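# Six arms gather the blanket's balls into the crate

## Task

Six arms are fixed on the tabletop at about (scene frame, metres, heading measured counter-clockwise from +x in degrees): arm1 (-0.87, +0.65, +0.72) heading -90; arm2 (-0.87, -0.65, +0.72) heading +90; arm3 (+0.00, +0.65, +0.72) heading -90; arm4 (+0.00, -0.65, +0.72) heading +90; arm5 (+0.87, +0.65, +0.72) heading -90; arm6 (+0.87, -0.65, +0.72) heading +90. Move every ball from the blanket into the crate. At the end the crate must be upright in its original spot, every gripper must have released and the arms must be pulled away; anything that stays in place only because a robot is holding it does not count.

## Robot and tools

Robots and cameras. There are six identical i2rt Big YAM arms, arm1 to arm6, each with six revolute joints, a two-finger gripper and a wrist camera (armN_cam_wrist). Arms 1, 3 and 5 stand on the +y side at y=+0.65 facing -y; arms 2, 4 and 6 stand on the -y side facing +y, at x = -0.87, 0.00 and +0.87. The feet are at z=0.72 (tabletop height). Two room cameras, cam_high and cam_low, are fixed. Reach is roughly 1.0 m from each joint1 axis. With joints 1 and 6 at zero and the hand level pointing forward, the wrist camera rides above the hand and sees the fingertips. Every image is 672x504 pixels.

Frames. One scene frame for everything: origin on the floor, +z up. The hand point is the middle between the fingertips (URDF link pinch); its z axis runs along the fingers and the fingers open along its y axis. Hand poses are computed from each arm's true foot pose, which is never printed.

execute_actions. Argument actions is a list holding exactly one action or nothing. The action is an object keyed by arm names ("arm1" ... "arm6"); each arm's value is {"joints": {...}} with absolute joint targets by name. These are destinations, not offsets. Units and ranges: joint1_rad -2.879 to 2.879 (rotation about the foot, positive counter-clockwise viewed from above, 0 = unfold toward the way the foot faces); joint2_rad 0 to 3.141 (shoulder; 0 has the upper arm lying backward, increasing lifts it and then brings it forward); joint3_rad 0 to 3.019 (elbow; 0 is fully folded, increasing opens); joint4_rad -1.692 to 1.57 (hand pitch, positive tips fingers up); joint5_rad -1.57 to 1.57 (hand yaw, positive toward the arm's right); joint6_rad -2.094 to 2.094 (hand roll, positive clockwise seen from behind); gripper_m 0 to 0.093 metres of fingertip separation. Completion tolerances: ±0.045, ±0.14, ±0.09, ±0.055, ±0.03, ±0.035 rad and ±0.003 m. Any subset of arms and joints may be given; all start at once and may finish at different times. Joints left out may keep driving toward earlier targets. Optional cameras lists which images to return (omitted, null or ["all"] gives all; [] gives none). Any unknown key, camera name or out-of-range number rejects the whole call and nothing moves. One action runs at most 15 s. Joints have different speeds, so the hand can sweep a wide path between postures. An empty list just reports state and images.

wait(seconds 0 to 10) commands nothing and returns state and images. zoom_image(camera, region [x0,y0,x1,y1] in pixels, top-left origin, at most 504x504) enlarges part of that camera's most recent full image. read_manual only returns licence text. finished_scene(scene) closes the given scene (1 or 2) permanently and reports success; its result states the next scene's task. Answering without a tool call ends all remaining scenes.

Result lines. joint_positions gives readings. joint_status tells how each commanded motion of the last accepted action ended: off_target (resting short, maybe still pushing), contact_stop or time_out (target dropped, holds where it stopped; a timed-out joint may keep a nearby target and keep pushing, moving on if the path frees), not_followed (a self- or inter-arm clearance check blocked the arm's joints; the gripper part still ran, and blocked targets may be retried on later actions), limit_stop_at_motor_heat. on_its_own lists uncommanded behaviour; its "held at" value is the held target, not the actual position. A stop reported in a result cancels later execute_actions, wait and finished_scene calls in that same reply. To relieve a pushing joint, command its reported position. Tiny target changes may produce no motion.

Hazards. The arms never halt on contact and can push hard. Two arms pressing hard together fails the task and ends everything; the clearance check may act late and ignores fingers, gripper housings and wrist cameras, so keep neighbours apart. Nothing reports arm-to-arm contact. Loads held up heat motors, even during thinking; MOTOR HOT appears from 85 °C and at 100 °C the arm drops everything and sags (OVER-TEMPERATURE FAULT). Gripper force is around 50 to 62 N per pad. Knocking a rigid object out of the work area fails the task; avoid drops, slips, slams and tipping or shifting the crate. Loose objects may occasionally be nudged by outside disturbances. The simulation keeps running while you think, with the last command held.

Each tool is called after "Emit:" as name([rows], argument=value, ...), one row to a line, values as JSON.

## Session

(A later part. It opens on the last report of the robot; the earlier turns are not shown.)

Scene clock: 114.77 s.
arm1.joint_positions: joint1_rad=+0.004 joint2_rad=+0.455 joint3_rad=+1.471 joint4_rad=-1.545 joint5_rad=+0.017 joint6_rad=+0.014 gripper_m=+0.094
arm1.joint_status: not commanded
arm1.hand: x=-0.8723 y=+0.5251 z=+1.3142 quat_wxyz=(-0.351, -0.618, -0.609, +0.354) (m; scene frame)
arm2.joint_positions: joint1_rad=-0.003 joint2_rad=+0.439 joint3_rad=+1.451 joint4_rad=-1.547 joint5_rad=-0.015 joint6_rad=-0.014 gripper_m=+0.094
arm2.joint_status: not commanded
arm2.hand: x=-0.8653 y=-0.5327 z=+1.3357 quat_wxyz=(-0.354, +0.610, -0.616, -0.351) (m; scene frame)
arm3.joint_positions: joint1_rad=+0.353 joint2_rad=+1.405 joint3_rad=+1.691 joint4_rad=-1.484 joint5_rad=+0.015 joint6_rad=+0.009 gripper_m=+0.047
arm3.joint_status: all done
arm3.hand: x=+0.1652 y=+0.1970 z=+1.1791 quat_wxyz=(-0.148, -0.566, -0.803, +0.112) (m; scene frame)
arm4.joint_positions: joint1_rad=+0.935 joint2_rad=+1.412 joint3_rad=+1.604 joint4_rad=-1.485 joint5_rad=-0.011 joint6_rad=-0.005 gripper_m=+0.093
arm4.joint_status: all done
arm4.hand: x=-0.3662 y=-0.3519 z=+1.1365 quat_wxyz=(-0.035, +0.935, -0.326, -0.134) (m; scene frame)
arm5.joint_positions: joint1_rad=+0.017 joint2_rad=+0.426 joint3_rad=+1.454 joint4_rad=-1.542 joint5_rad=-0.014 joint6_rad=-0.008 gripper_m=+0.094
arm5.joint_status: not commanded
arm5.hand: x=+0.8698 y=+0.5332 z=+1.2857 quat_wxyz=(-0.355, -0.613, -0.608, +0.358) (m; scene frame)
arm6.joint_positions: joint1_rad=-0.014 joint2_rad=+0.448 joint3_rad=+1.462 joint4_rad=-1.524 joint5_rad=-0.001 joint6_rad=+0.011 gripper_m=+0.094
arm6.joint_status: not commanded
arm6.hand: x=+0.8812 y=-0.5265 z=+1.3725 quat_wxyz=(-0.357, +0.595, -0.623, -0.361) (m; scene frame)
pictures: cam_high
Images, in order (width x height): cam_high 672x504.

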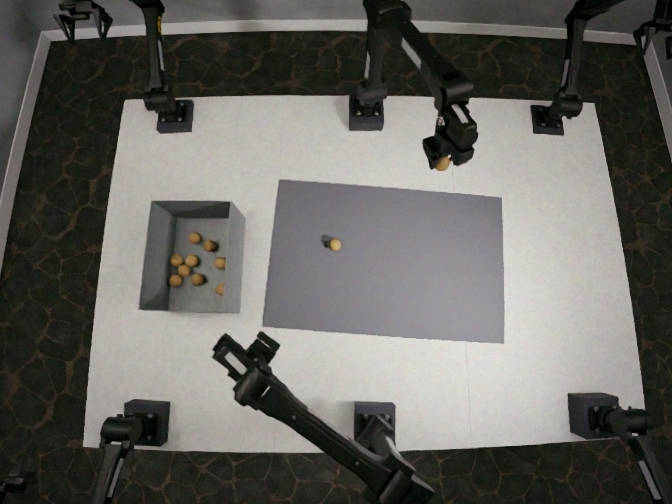

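Emit:
execute_actions([
  {"arm3":{"joints":{"joint1_rad":-0.818}},"arm4":{"joints":{"joint1_rad":0.25,"joint3_rad":2.07,"joint4_rad":-1.37}}},
], cameras=[])

Emit:
execute_actions([
  {"arm3":{"joints":{"joint3_rad":2.57,"joint4_rad":-0.906,"joint2_rad":1.6}},"arm4":{"joints":{"joint2_rad":2.29,"joint3_rad":2.06,"joint4_rad":-1.36}}},
], cameras=["arm4_cam_wrist"])

Scene clock: 117.07 s.
arm1.joint_positions: joint1_rad=+0.004 joint2_rad=+0.455 joint3_rad=+1.471 joint4_rad=-1.545 joint5_rad=+0.017 joint6_rad=+0.014 gripper_m=+0.094
arm1.joint_status: not commanded
arm1.hand: x=-0.8723 y=+0.5251 z=+1.3142 quat_wxyz=(-0.351, -0.618, -0.609, +0.354) (m; scene frame)
arm2.joint_positions: joint1_rad=-0.003 joint2_rad=+0.439 joint3_rad=+1.451 joint4_rad=-1.547 joint5_rad=-0.015 joint6_rad=-0.014 gripper_m=+0.094
arm2.joint_status: not commanded
arm2.hand: x=-0.8653 y=-0.5327 z=+1.3357 quat_wxyz=(-0.354, +0.610, -0.616, -0.351) (m; scene frame)
arm3.joint_positions: joint1_rad=-0.818 joint2_rad=+1.405 joint3_rad=+1.691 joint4_rad=-1.484 joint5_rad=+0.017 joint6_rad=+0.009 gripper_m=+0.047
arm3.joint_status: all done
arm3.hand: x=-0.3533 y=+0.3226 z=+1.1797 quat_wxyz=(-0.061, -0.916, -0.356, +0.176) (m; scene frame)
arm4.joint_positions: joint1_rad=+0.252 joint2_rad=+1.395 joint3_rad=+2.033 joint4_rad=-1.382 joint5_rad=-0.008 joint6_rad=-0.005 gripper_m=+0.093
arm4.joint_status: all done
arm4.hand: x=-0.1038 y=-0.1450 z=+1.3569 quat_wxyz=(-0.245, +0.715, -0.575, -0.313) (m; scene frame)
arm5.joint_positions: joint1_rad=+0.017 joint2_rad=+0.426 joint3_rad=+1.454 joint4_rad=-1.542 joint5_rad=-0.014 joint6_rad=-0.008 gripper_m=+0.094
arm5.joint_status: not commanded
arm5.hand: x=+0.8698 y=+0.5332 z=+1.2857 quat_wxyz=(-0.355, -0.613, -0.608, +0.358) (m; scene frame)
arm6.joint_positions: joint1_rad=-0.014 joint2_rad=+0.448 joint3_rad=+1.462 joint4_rad=-1.524 joint5_rad=-0.001 joint6_rad=+0.011 gripper_m=+0.094
arm6.joint_status: not commanded
arm6.hand: x=+0.8812 y=-0.5265 z=+1.3725 quat_wxyz=(-0.357, +0.595, -0.623, -0.361) (m; scene frame)
pictures: none
No camera images: the call's "cameras" was empty. Leave "cameras" out to get every camera's image.

Scene clock: 119.23 s.
arm1.joint_positions: joint1_rad=+0.004 joint2_rad=+0.455 joint3_rad=+1.471 joint4_rad=-1.545 joint5_rad=+0.017 joint6_rad=+0.014 gripper_m=+0.094
arm1.joint_status: not commanded
arm1.hand: x=-0.8723 y=+0.5251 z=+1.3142 quat_wxyz=(-0.351, -0.618, -0.609, +0.354) (m; scene frame)
arm2.joint_positions: joint1_rad=-0.003 joint2_rad=+0.439 joint3_rad=+1.451 joint4_rad=-1.547 joint5_rad=-0.015 joint6_rad=-0.014 gripper_m=+0.094
arm2.joint_status: not commanded
arm2.hand: x=-0.8653 y=-0.5327 z=+1.3357 quat_wxyz=(-0.354, +0.610, -0.616, -0.351) (m; scene frame)
arm3.joint_positions: joint1_rad=-0.818 joint2_rad=+1.607 joint3_rad=+2.567 joint4_rad=-0.921 joint5_rad=+0.017 joint6_rad=+0.009 gripper_m=+0.047
arm3.joint_status: all done
arm3.hand: x=-0.4153 y=+0.2642 z=+1.6147 quat_wxyz=(-0.263, -0.647, -0.246, +0.672) (m; scene frame)
arm4.joint_positions: joint1_rad=+0.252 joint2_rad=+2.306 joint3_rad=+2.036 joint4_rad=-1.370 joint5_rad=-0.008 joint6_rad=-0.005 gripper_m=+0.093
arm4.joint_status: all done
arm4.hand: x=-0.1423 y=+0.0123 z=+0.7980 quat_wxyz=(+0.031, +0.779, -0.626, +0.025) (m; scene frame)
arm5.joint_positions: joint1_rad=+0.017 joint2_rad=+0.426 joint3_rad=+1.454 joint4_rad=-1.542 joint5_rad=-0.014 joint6_rad=-0.008 gripper_m=+0.094
arm5.joint_status: not commanded
arm5.hand: x=+0.8698 y=+0.5332 z=+1.2857 quat_wxyz=(-0.355, -0.613, -0.608, +0.358) (m; scene frame)
arm6.joint_positions: joint1_rad=-0.014 joint2_rad=+0.448 joint3_rad=+1.462 joint4_rad=-1.524 joint5_rad=-0.001 joint6_rad=+0.011 gripper_m=+0.094
arm6.joint_status: not commanded
arm6.hand: x=+0.8812 y=-0.5265 z=+1.3725 quat_wxyz=(-0.357, +0.595, -0.623, -0.361) (m; scene frame)
pictures: arm4_cam_wrist
Images, in order (width x height): arm4_cam_wrist 672x504.

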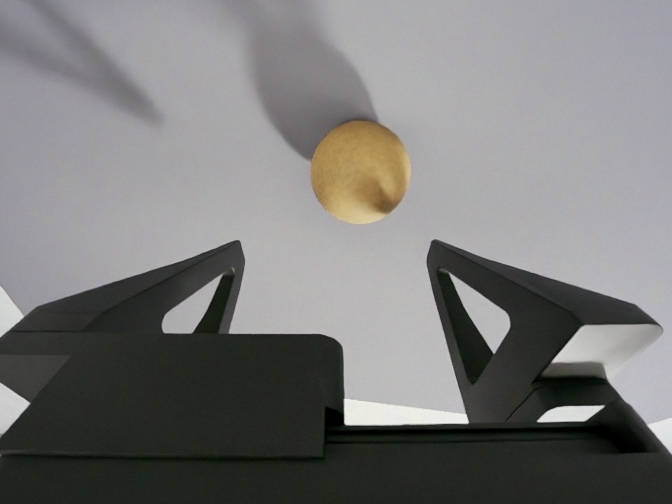

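Emit:
execute_actions([
  {"arm4":{"joints":{"joint1_rad":0.23,"joint2_rad":2.37,"joint3_rad":1.975,"joint4_rad":-1.185}},"arm3":{"joints":{"joint2_rad":2.58}}},
], cameras=["arm4_cam_wrist","cam_high"])

Scene clock: 121.57 s.
arm1.joint_positions: joint1_rad=+0.004 joint2_rad=+0.455 joint3_rad=+1.471 joint4_rad=-1.545 joint5_rad=+0.017 joint6_rad=+0.014 gripper_m=+0.094
arm1.joint_status: not commanded
arm1.hand: x=-0.8723 y=+0.5251 z=+1.3142 quat_wxyz=(-0.351, -0.618, -0.609, +0.354) (m; scene frame)
arm2.joint_positions: joint1_rad=-0.003 joint2_rad=+0.439 joint3_rad=+1.451 joint4_rad=-1.547 joint5_rad=-0.015 joint6_rad=-0.014 gripper_m=+0.094
arm2.joint_status: not commanded
arm2.hand: x=-0.8653 y=-0.5327 z=+1.3357 quat_wxyz=(-0.354, +0.610, -0.616, -0.351) (m; scene frame)
arm3.joint_positions: joint1_rad=-0.818 joint2_rad=+2.563 joint3_rad=+2.540 joint4_rad=-0.893 joint5_rad=+0.017 joint6_rad=+0.009 gripper_m=+0.046
arm3.joint_status: all done
arm3.hand: x=-0.6637 y=+0.0309 z=+0.8635 quat_wxyz=(-0.112, -0.882, -0.342, +0.303) (m; scene frame)
arm4.joint_positions: joint1_rad=+0.238 joint2_rad=+2.342 joint3_rad=+1.978 joint4_rad=-1.203 joint5_rad=-0.008 joint6_rad=-0.005 gripper_m=+0.093
arm4.joint_status: all done
arm4.hand: x=-0.1367 y=+0.0286 z=+0.7525 quat_wxyz=(+0.008, +0.775, -0.632, -0.003) (m; scene frame)
arm5.joint_positions: joint1_rad=+0.017 joint2_rad=+0.426 joint3_rad=+1.454 joint4_rad=-1.542 joint5_rad=-0.014 joint6_rad=-0.008 gripper_m=+0.094
arm5.joint_status: not commanded
arm5.hand: x=+0.8698 y=+0.5332 z=+1.2857 quat_wxyz=(-0.355, -0.613, -0.608, +0.358) (m; scene frame)
arm6.joint_positions: joint1_rad=-0.014 joint2_rad=+0.448 joint3_rad=+1.462 joint4_rad=-1.524 joint5_rad=-0.001 joint6_rad=+0.011 gripper_m=+0.094
arm6.joint_status: not commanded
arm6.hand: x=+0.8812 y=-0.5265 z=+1.3725 quat_wxyz=(-0.357, +0.595, -0.623, -0.361) (m; scene frame)
pictures: arm4_cam_wrist, cam_high
Images, in order (width x height): arm4_cam_wrist 672x504, cam_high 672x504.

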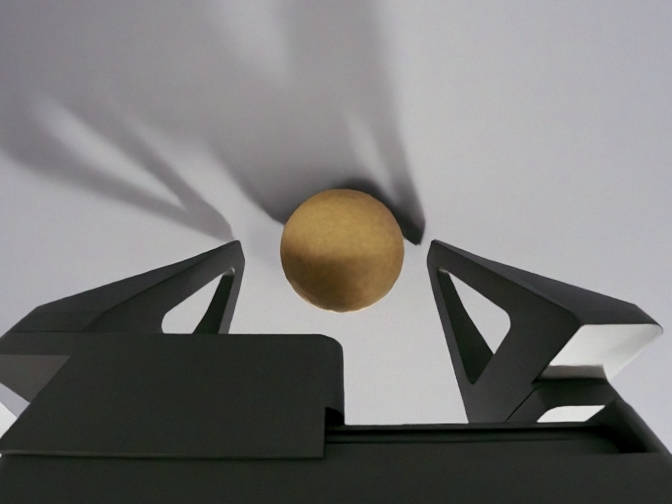

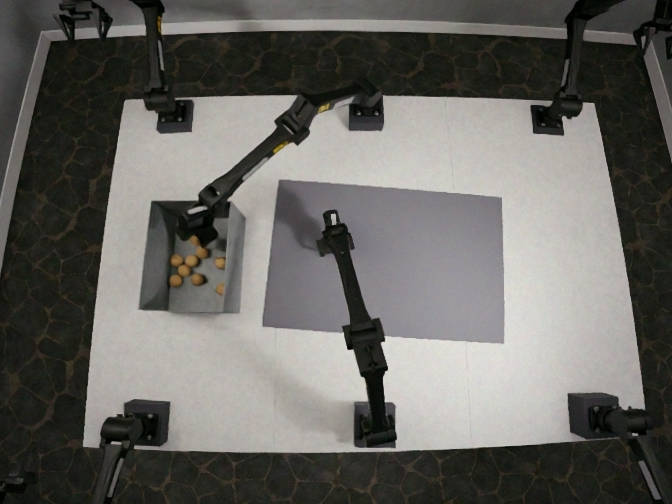

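Emit:
execute_actions([
  {"arm3":{"joints":{"gripper_m":0.093}},"arm4":{"joints":{"gripper_m":0.03}}},
], cameras=[])

Emit:
execute_actions([
  {"arm3":{"joints":{"joint2_rad":1.4}},"arm4":{"joints":{"joint2_rad":1.4,"joint3_rad":1.6,"joint4_rad":-1.5}}},
], cameras=[])

Emit:
execute_actions([
  {"arm3":{"joints":{"joint1_rad":0,"joint2_rad":0.45,"joint3_rad":1.47,"joint4_rad":-1.5}},"arm4":{"joints":{"joint1_rad":0.93,"joint3_rad":1.8}}},
], cameras=[])

Emit:
execute_actions([
  {"arm4":{"joints":{"joint2_rad":1.8,"joint3_rad":2.47,"joint4_rad":-0.905}}},
], cameras=[])

Emit:
execute_actions([
  {"arm4":{"joints":{"joint2_rad":2.5}}},
], cameras=["cam_high"])

Scene clock: 122.93 s.
arm1.joint_positions: joint1_rad=+0.004 joint2_rad=+0.455 joint3_rad=+1.471 joint4_rad=-1.545 joint5_rad=+0.017 joint6_rad=+0.014 gripper_m=+0.094
arm1.joint_status: not commanded
arm1.hand: x=-0.8723 y=+0.5251 z=+1.3142 quat_wxyz=(-0.351, -0.618, -0.609, +0.354) (m; scene frame)
arm2.joint_positions: joint1_rad=-0.003 joint2_rad=+0.439 joint3_rad=+1.451 joint4_rad=-1.547 joint5_rad=-0.015 joint6_rad=-0.014 gripper_m=+0.094
arm2.joint_status: not commanded
arm2.hand: x=-0.8653 y=-0.5327 z=+1.3357 quat_wxyz=(-0.354, +0.610, -0.616, -0.351) (m; scene frame)
arm3.joint_positions: joint1_rad=-0.818 joint2_rad=+2.563 joint3_rad=+2.540 joint4_rad=-0.893 joint5_rad=+0.017 joint6_rad=+0.009 gripper_m=+0.093
arm3.joint_status: all done
arm3.hand: x=-0.6637 y=+0.0309 z=+0.8635 quat_wxyz=(-0.112, -0.882, -0.342, +0.303) (m; scene frame)
arm4.joint_positions: joint1_rad=+0.238 joint2_rad=+2.342 joint3_rad=+1.978 joint4_rad=-1.203 joint5_rad=-0.008 joint6_rad=-0.005 gripper_m=+0.046
arm4.joint_status: gripper_m off_target (ended at +0.046, target +0.030)
arm4.hand: x=-0.1367 y=+0.0286 z=+0.7525 quat_wxyz=(+0.008, +0.775, -0.632, -0.003) (m; scene frame)
arm5.joint_positions: joint1_rad=+0.017 joint2_rad=+0.426 joint3_rad=+1.454 joint4_rad=-1.542 joint5_rad=-0.014 joint6_rad=-0.008 gripper_m=+0.094
arm5.joint_status: not commanded
arm5.hand: x=+0.8698 y=+0.5332 z=+1.2857 quat_wxyz=(-0.355, -0.613, -0.608, +0.358) (m; scene frame)
arm6.joint_positions: joint1_rad=-0.014 joint2_rad=+0.448 joint3_rad=+1.462 joint4_rad=-1.524 joint5_rad=-0.001 joint6_rad=+0.011 gripper_m=+0.094
arm6.joint_status: not commanded
arm6.hand: x=+0.8812 y=-0.5265 z=+1.3725 quat_wxyz=(-0.357, +0.595, -0.623, -0.361) (m; scene frame)
pictures: none
No camera images: the call's "cameras" was empty. Leave "cameras" out to get every camera's image.

Scene clock: 125.77 s.
arm1.joint_positions: joint1_rad=+0.004 joint2_rad=+0.455 joint3_rad=+1.471 joint4_rad=-1.545 joint5_rad=+0.017 joint6_rad=+0.014 gripper_m=+0.094
arm1.joint_status: not commanded
arm1.hand: x=-0.8723 y=+0.5251 z=+1.3142 quat_wxyz=(-0.351, -0.618, -0.609, +0.354) (m; scene frame)
arm2.joint_positions: joint1_rad=-0.003 joint2_rad=+0.439 joint3_rad=+1.451 joint4_rad=-1.547 joint5_rad=-0.015 joint6_rad=-0.014 gripper_m=+0.094
arm2.joint_status: not commanded
arm2.hand: x=-0.8653 y=-0.5327 z=+1.3357 quat_wxyz=(-0.354, +0.610, -0.616, -0.351) (m; scene frame)
arm3.joint_positions: joint1_rad=-0.818 joint2_rad=+1.392 joint3_rad=+2.553 joint4_rad=-0.897 joint5_rad=+0.017 joint6_rad=+0.009 gripper_m=+0.093
arm3.joint_status: all done
arm3.hand: x=-0.3009 y=+0.3716 z=+1.7149 quat_wxyz=(-0.291, -0.568, -0.215, +0.739) (m; scene frame)
arm4.joint_positions: joint1_rad=+0.238 joint2_rad=+1.383 joint3_rad=+1.597 joint4_rad=-1.485 joint5_rad=-0.008 joint6_rad=-0.005 gripper_m=+0.046
arm4.joint_status: all done
arm4.hand: x=-0.0894 y=-0.1915 z=+1.1426 quat_wxyz=(-0.086, +0.767, -0.625, -0.117) (m; scene frame)
arm5.joint_positions: joint1_rad=+0.017 joint2_rad=+0.426 joint3_rad=+1.454 joint4_rad=-1.542 joint5_rad=-0.014 joint6_rad=-0.008 gripper_m=+0.094
arm5.joint_status: not commanded
arm5.hand: x=+0.8698 y=+0.5332 z=+1.2857 quat_wxyz=(-0.355, -0.613, -0.608, +0.358) (m; scene frame)
arm6.joint_positions: joint1_rad=-0.014 joint2_rad=+0.448 joint3_rad=+1.462 joint4_rad=-1.524 joint5_rad=-0.001 joint6_rad=+0.011 gripper_m=+0.094
arm6.joint_status: not commanded
arm6.hand: x=+0.8812 y=-0.5265 z=+1.3725 quat_wxyz=(-0.357, +0.595, -0.623, -0.361) (m; scene frame)
pictures: none
No camera images: the call's "cameras" was empty. Leave "cameras" out to get every camera's image.

Scene clock: 127.67 s.
arm1.joint_positions: joint1_rad=+0.004 joint2_rad=+0.455 joint3_rad=+1.471 joint4_rad=-1.545 joint5_rad=+0.017 joint6_rad=+0.014 gripper_m=+0.094
arm1.joint_status: not commanded
arm1.hand: x=-0.8723 y=+0.5251 z=+1.3142 quat_wxyz=(-0.351, -0.618, -0.609, +0.354) (m; scene frame)
arm2.joint_positions: joint1_rad=-0.003 joint2_rad=+0.439 joint3_rad=+1.451 joint4_rad=-1.547 joint5_rad=-0.015 joint6_rad=-0.014 gripper_m=+0.094
arm2.joint_status: not commanded
arm2.hand: x=-0.8653 y=-0.5327 z=+1.3357 quat_wxyz=(-0.354, +0.610, -0.616, -0.351) (m; scene frame)
arm3.joint_positions: joint1_rad=-0.008 joint2_rad=+0.458 joint3_rad=+1.468 joint4_rad=-1.484 joint5_rad=+0.014 joint6_rad=+0.009 gripper_m=+0.093
arm3.joint_status: all done
arm3.hand: x=-0.0031 y=+0.5164 z=+1.3551 quat_wxyz=(-0.365, -0.610, -0.596, +0.373) (m; scene frame)
arm4.joint_positions: joint1_rad=+0.932 joint2_rad=+1.393 joint3_rad=+1.762 joint4_rad=-1.486 joint5_rad=-0.008 joint6_rad=-0.005 gripper_m=+0.046
arm4.joint_status: all done
arm4.hand: x=-0.3754 y=-0.3406 z=+1.2166 quat_wxyz=(-0.066, +0.920, -0.323, -0.214) (m; scene frame)
arm5.joint_positions: joint1_rad=+0.017 joint2_rad=+0.426 joint3_rad=+1.454 joint4_rad=-1.542 joint5_rad=-0.014 joint6_rad=-0.008 gripper_m=+0.094
arm5.joint_status: not commanded
arm5.hand: x=+0.8698 y=+0.5332 z=+1.2857 quat_wxyz=(-0.355, -0.613, -0.608, +0.358) (m; scene frame)
arm6.joint_positions: joint1_rad=-0.014 joint2_rad=+0.448 joint3_rad=+1.462 joint4_rad=-1.524 joint5_rad=-0.001 joint6_rad=+0.011 gripper_m=+0.094
arm6.joint_status: not commanded
arm6.hand: x=+0.8812 y=-0.5265 z=+1.3725 quat_wxyz=(-0.357, +0.595, -0.623, -0.361) (m; scene frame)
pictures: none
No camera images: the call's "cameras" was empty. Leave "cameras" out to get every camera's image.

Scene clock: 129.70 s.
arm1.joint_positions: joint1_rad=+0.004 joint2_rad=+0.455 joint3_rad=+1.471 joint4_rad=-1.545 joint5_rad=+0.017 joint6_rad=+0.014 gripper_m=+0.094
arm1.joint_status: not commanded
arm1.hand: x=-0.8723 y=+0.5251 z=+1.3142 quat_wxyz=(-0.351, -0.618, -0.609, +0.354) (m; scene frame)
arm2.joint_positions: joint1_rad=-0.003 joint2_rad=+0.439 joint3_rad=+1.451 joint4_rad=-1.547 joint5_rad=-0.015 joint6_rad=-0.014 gripper_m=+0.094
arm2.joint_status: not commanded
arm2.hand: x=-0.8653 y=-0.5327 z=+1.3357 quat_wxyz=(-0.354, +0.610, -0.616, -0.351) (m; scene frame)
arm3.joint_positions: joint1_rad=-0.008 joint2_rad=+0.458 joint3_rad=+1.468 joint4_rad=-1.484 joint5_rad=+0.014 joint6_rad=+0.009 gripper_m=+0.093
arm3.joint_status: not commanded
arm3.hand: x=-0.0031 y=+0.5164 z=+1.3551 quat_wxyz=(-0.365, -0.610, -0.596, +0.373) (m; scene frame)
arm4.joint_positions: joint1_rad=+0.932 joint2_rad=+1.790 joint3_rad=+2.434 joint4_rad=-0.928 joint5_rad=-0.008 joint6_rad=-0.005 gripper_m=+0.046
arm4.joint_status: all done
arm4.hand: x=-0.5503 y=-0.1958 z=+1.4297 quat_wxyz=(-0.194, +0.755, -0.266, -0.567) (m; scene frame)
arm5.joint_positions: joint1_rad=+0.017 joint2_rad=+0.426 joint3_rad=+1.454 joint4_rad=-1.542 joint5_rad=-0.014 joint6_rad=-0.008 gripper_m=+0.094
arm5.joint_status: not commanded
arm5.hand: x=+0.8698 y=+0.5332 z=+1.2857 quat_wxyz=(-0.355, -0.613, -0.608, +0.358) (m; scene frame)
arm6.joint_positions: joint1_rad=-0.014 joint2_rad=+0.448 joint3_rad=+1.462 joint4_rad=-1.524 joint5_rad=-0.001 joint6_rad=+0.011 gripper_m=+0.094
arm6.joint_status: not commanded
arm6.hand: x=+0.8812 y=-0.5265 z=+1.3725 quat_wxyz=(-0.357, +0.595, -0.623, -0.361) (m; scene frame)
pictures: none
No camera images: the call's "cameras" was empty. Leave "cameras" out to get every camera's image.

Scene clock: 131.60 s.
arm1.joint_positions: joint1_rad=+0.004 joint2_rad=+0.455 joint3_rad=+1.471 joint4_rad=-1.545 joint5_rad=+0.017 joint6_rad=+0.014 gripper_m=+0.094
arm1.joint_status: not commanded
arm1.hand: x=-0.8723 y=+0.5251 z=+1.3142 quat_wxyz=(-0.351, -0.618, -0.609, +0.354) (m; scene frame)
arm2.joint_positions: joint1_rad=-0.003 joint2_rad=+0.439 joint3_rad=+1.451 joint4_rad=-1.547 joint5_rad=-0.015 joint6_rad=-0.014 gripper_m=+0.094
arm2.joint_status: not commanded
arm2.hand: x=-0.8653 y=-0.5327 z=+1.3357 quat_wxyz=(-0.354, +0.610, -0.616, -0.351) (m; scene frame)
arm3.joint_positions: joint1_rad=-0.008 joint2_rad=+0.458 joint3_rad=+1.468 joint4_rad=-1.484 joint5_rad=+0.014 joint6_rad=+0.009 gripper_m=+0.093
arm3.joint_status: not commanded
arm3.hand: x=-0.0031 y=+0.5164 z=+1.3551 quat_wxyz=(-0.365, -0.610, -0.596, +0.373) (m; scene frame)
arm4.joint_positions: joint1_rad=+0.932 joint2_rad=+2.505 joint3_rad=+2.430 joint4_rad=-0.910 joint5_rad=-0.008 joint6_rad=-0.005 gripper_m=+0.046
arm4.joint_status: all done
arm4.hand: x=-0.6871 y=-0.0943 z=+0.8519 quat_wxyz=(-0.088, +0.903, -0.318, -0.275) (m; scene frame)
arm5.joint_positions: joint1_rad=+0.017 joint2_rad=+0.426 joint3_rad=+1.454 joint4_rad=-1.542 joint5_rad=-0.014 joint6_rad=-0.008 gripper_m=+0.094
arm5.joint_status: not commanded
arm5.hand: x=+0.8698 y=+0.5332 z=+1.2857 quat_wxyz=(-0.355, -0.613, -0.608, +0.358) (m; scene frame)
arm6.joint_positions: joint1_rad=-0.014 joint2_rad=+0.448 joint3_rad=+1.462 joint4_rad=-1.524 joint5_rad=-0.001 joint6_rad=+0.011 gripper_m=+0.094
arm6.joint_status: not commanded
arm6.hand: x=+0.8812 y=-0.5265 z=+1.3725 quat_wxyz=(-0.357, +0.595, -0.623, -0.361) (m; scene frame)
pictures: cam_high
Images, in order (width x height): cam_high 672x504.

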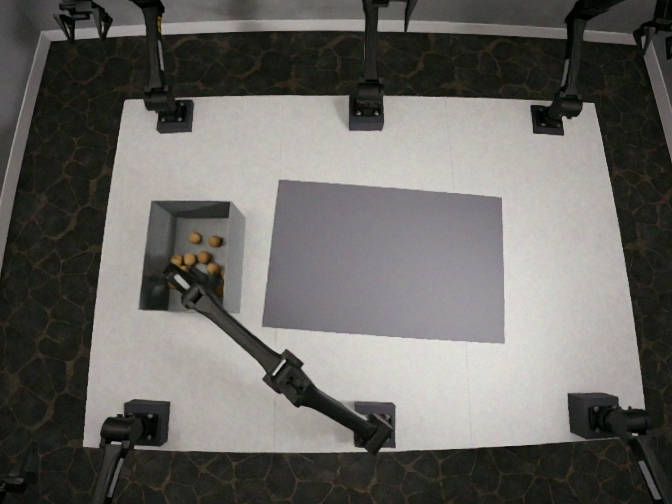

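Emit:
execute_actions([
  {"arm4":{"joints":{"gripper_m":0.093}}},
], cameras=[])

Emit:
execute_actions([
  {"arm4":{"joints":{"joint2_rad":1.4}}},
], cameras=[])

Emit:
execute_actions([
  {"arm4":{"joints":{"joint1_rad":0,"joint2_rad":0.45,"joint3_rad":1.47,"joint4_rad":-1.5}}},
], cameras=["cam_high","cam_low"])

Emit:
zoom_image(camera="cam_high", region=[100,170,300,340])

Scene clock: 132.77 s.
arm1.joint_positions: joint1_rad=+0.004 joint2_rad=+0.455 joint3_rad=+1.471 joint4_rad=-1.545 joint5_rad=+0.017 joint6_rad=+0.014 gripper_m=+0.094
arm1.joint_status: not commanded
arm1.hand: x=-0.8723 y=+0.5251 z=+1.3142 quat_wxyz=(-0.351, -0.618, -0.609, +0.354) (m; scene frame)
arm2.joint_positions: joint1_rad=-0.003 joint2_rad=+0.439 joint3_rad=+1.451 joint4_rad=-1.547 joint5_rad=-0.015 joint6_rad=-0.014 gripper_m=+0.094
arm2.joint_status: not commanded
arm2.hand: x=-0.8653 y=-0.5327 z=+1.3357 quat_wxyz=(-0.354, +0.610, -0.616, -0.351) (m; scene frame)
arm3.joint_positions: joint1_rad=-0.008 joint2_rad=+0.458 joint3_rad=+1.468 joint4_rad=-1.484 joint5_rad=+0.014 joint6_rad=+0.009 gripper_m=+0.093
arm3.joint_status: not commanded
arm3.hand: x=-0.0031 y=+0.5164 z=+1.3551 quat_wxyz=(-0.365, -0.610, -0.596, +0.373) (m; scene frame)
arm4.joint_positions: joint1_rad=+0.932 joint2_rad=+2.505 joint3_rad=+2.430 joint4_rad=-0.910 joint5_rad=-0.008 joint6_rad=-0.005 gripper_m=+0.093
arm4.joint_status: all done
arm4.hand: x=-0.6871 y=-0.0943 z=+0.8519 quat_wxyz=(-0.088, +0.903, -0.318, -0.275) (m; scene frame)
arm5.joint_positions: joint1_rad=+0.017 joint2_rad=+0.426 joint3_rad=+1.454 joint4_rad=-1.542 joint5_rad=-0.014 joint6_rad=-0.008 gripper_m=+0.094
arm5.joint_status: not commanded
arm5.hand: x=+0.8698 y=+0.5332 z=+1.2857 quat_wxyz=(-0.355, -0.613, -0.608, +0.358) (m; scene frame)
arm6.joint_positions: joint1_rad=-0.014 joint2_rad=+0.448 joint3_rad=+1.462 joint4_rad=-1.524 joint5_rad=-0.001 joint6_rad=+0.011 gripper_m=+0.094
arm6.joint_status: not commanded
arm6.hand: x=+0.8812 y=-0.5265 z=+1.3725 quat_wxyz=(-0.357, +0.595, -0.623, -0.361) (m; scene frame)
pictures: none
No camera images: the call's "cameras" was empty. Leave "cameras" out to get every camera's image.

Scene clock: 135.13 s.
arm1.joint_positions: joint1_rad=+0.004 joint2_rad=+0.455 joint3_rad=+1.471 joint4_rad=-1.545 joint5_rad=+0.017 joint6_rad=+0.014 gripper_m=+0.094
arm1.joint_status: not commanded
arm1.hand: x=-0.8723 y=+0.5251 z=+1.3142 quat_wxyz=(-0.351, -0.618, -0.609, +0.354) (m; scene frame)
arm2.joint_positions: joint1_rad=-0.003 joint2_rad=+0.439 joint3_rad=+1.451 joint4_rad=-1.547 joint5_rad=-0.015 joint6_rad=-0.014 gripper_m=+0.094
arm2.joint_status: not commanded
arm2.hand: x=-0.8653 y=-0.5327 z=+1.3357 quat_wxyz=(-0.354, +0.610, -0.616, -0.351) (m; scene frame)
arm3.joint_positions: joint1_rad=-0.008 joint2_rad=+0.458 joint3_rad=+1.468 joint4_rad=-1.484 joint5_rad=+0.014 joint6_rad=+0.009 gripper_m=+0.093
arm3.joint_status: not commanded
arm3.hand: x=-0.0031 y=+0.5164 z=+1.3551 quat_wxyz=(-0.365, -0.610, -0.596, +0.373) (m; scene frame)
arm4.joint_positions: joint1_rad=+0.932 joint2_rad=+1.407 joint3_rad=+2.455 joint4_rad=-0.904 joint5_rad=-0.008 joint6_rad=-0.005 gripper_m=+0.093
arm4.joint_status: all done
arm4.hand: x=-0.3536 y=-0.3511 z=+1.6661 quat_wxyz=(-0.248, +0.618, -0.218, -0.714) (m; scene frame)
arm5.joint_positions: joint1_rad=+0.017 joint2_rad=+0.426 joint3_rad=+1.454 joint4_rad=-1.542 joint5_rad=-0.014 joint6_rad=-0.008 gripper_m=+0.094
arm5.joint_status: not commanded
arm5.hand: x=+0.8698 y=+0.5332 z=+1.2857 quat_wxyz=(-0.355, -0.613, -0.608, +0.358) (m; scene frame)
arm6.joint_positions: joint1_rad=-0.014 joint2_rad=+0.448 joint3_rad=+1.462 joint4_rad=-1.524 joint5_rad=-0.001 joint6_rad=+0.011 gripper_m=+0.094
arm6.joint_status: not commanded
arm6.hand: x=+0.8812 y=-0.5265 z=+1.3725 quat_wxyz=(-0.357, +0.595, -0.623, -0.361) (m; scene frame)
pictures: none
No camera images: the call's "cameras" was empty. Leave "cameras" out to get every camera's image.

Scene clock: 136.70 s.
arm1.joint_positions: joint1_rad=+0.004 joint2_rad=+0.455 joint3_rad=+1.471 joint4_rad=-1.545 joint5_rad=+0.017 joint6_rad=+0.014 gripper_m=+0.094
arm1.joint_status: not commanded
arm1.hand: x=-0.8723 y=+0.5251 z=+1.3142 quat_wxyz=(-0.351, -0.618, -0.609, +0.354) (m; scene frame)
arm2.joint_positions: joint1_rad=-0.003 joint2_rad=+0.439 joint3_rad=+1.451 joint4_rad=-1.547 joint5_rad=-0.015 joint6_rad=-0.014 gripper_m=+0.094
arm2.joint_status: not commanded
arm2.hand: x=-0.8653 y=-0.5327 z=+1.3357 quat_wxyz=(-0.354, +0.610, -0.616, -0.351) (m; scene frame)
arm3.joint_positions: joint1_rad=-0.008 joint2_rad=+0.458 joint3_rad=+1.468 joint4_rad=-1.484 joint5_rad=+0.014 joint6_rad=+0.009 gripper_m=+0.093
arm3.joint_status: not commanded
arm3.hand: x=-0.0031 y=+0.5164 z=+1.3551 quat_wxyz=(-0.365, -0.610, -0.596, +0.373) (m; scene frame)
arm4.joint_positions: joint1_rad=+0.008 joint2_rad=+0.450 joint3_rad=+1.469 joint4_rad=-1.483 joint5_rad=-0.007 joint6_rad=-0.005 gripper_m=+0.093
arm4.joint_status: all done
arm4.hand: x=+0.0073 y=-0.5134 z=+1.3558 quat_wxyz=(-0.371, +0.595, -0.612, -0.365) (m; scene frame)
arm5.joint_positions: joint1_rad=+0.017 joint2_rad=+0.426 joint3_rad=+1.454 joint4_rad=-1.542 joint5_rad=-0.014 joint6_rad=-0.008 gripper_m=+0.094
arm5.joint_status: not commanded
arm5.hand: x=+0.8698 y=+0.5332 z=+1.2857 quat_wxyz=(-0.355, -0.613, -0.608, +0.358) (m; scene frame)
arm6.joint_positions: joint1_rad=-0.014 joint2_rad=+0.448 joint3_rad=+1.462 joint4_rad=-1.524 joint5_rad=-0.001 joint6_rad=+0.011 gripper_m=+0.094
arm6.joint_status: not commanded
arm6.hand: x=+0.8812 y=-0.5265 z=+1.3725 quat_wxyz=(-0.357, +0.595, -0.623, -0.361) (m; scene frame)
pictures: cam_high, cam_low
Images, in order (width x height): cam_high 672x504, cam_low 672x504.

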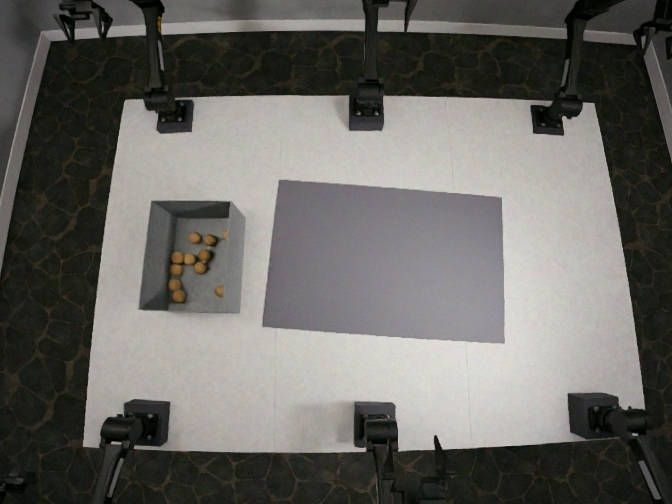

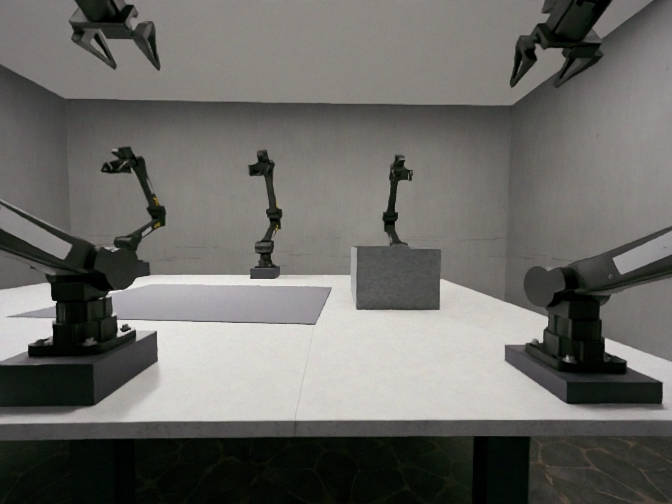

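Region (100, 170, 300, 340) of cam_high's 672x504 image, scaled by 2.520, with more detail than that image has; it fills the top 428 rows of this view, and the rest is white.

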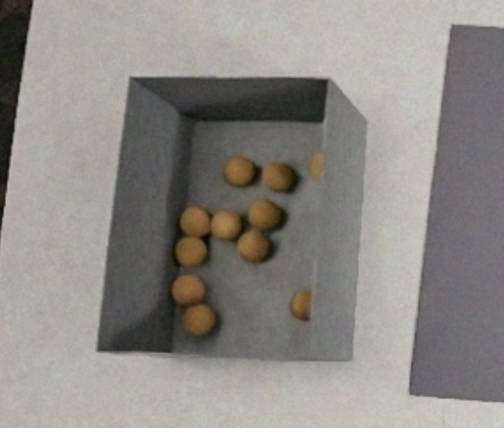

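All 12 are in the crate, and the crate hasn't moved.

Emit:
finished_scene(scene=2)

The scene is finished: the task was done.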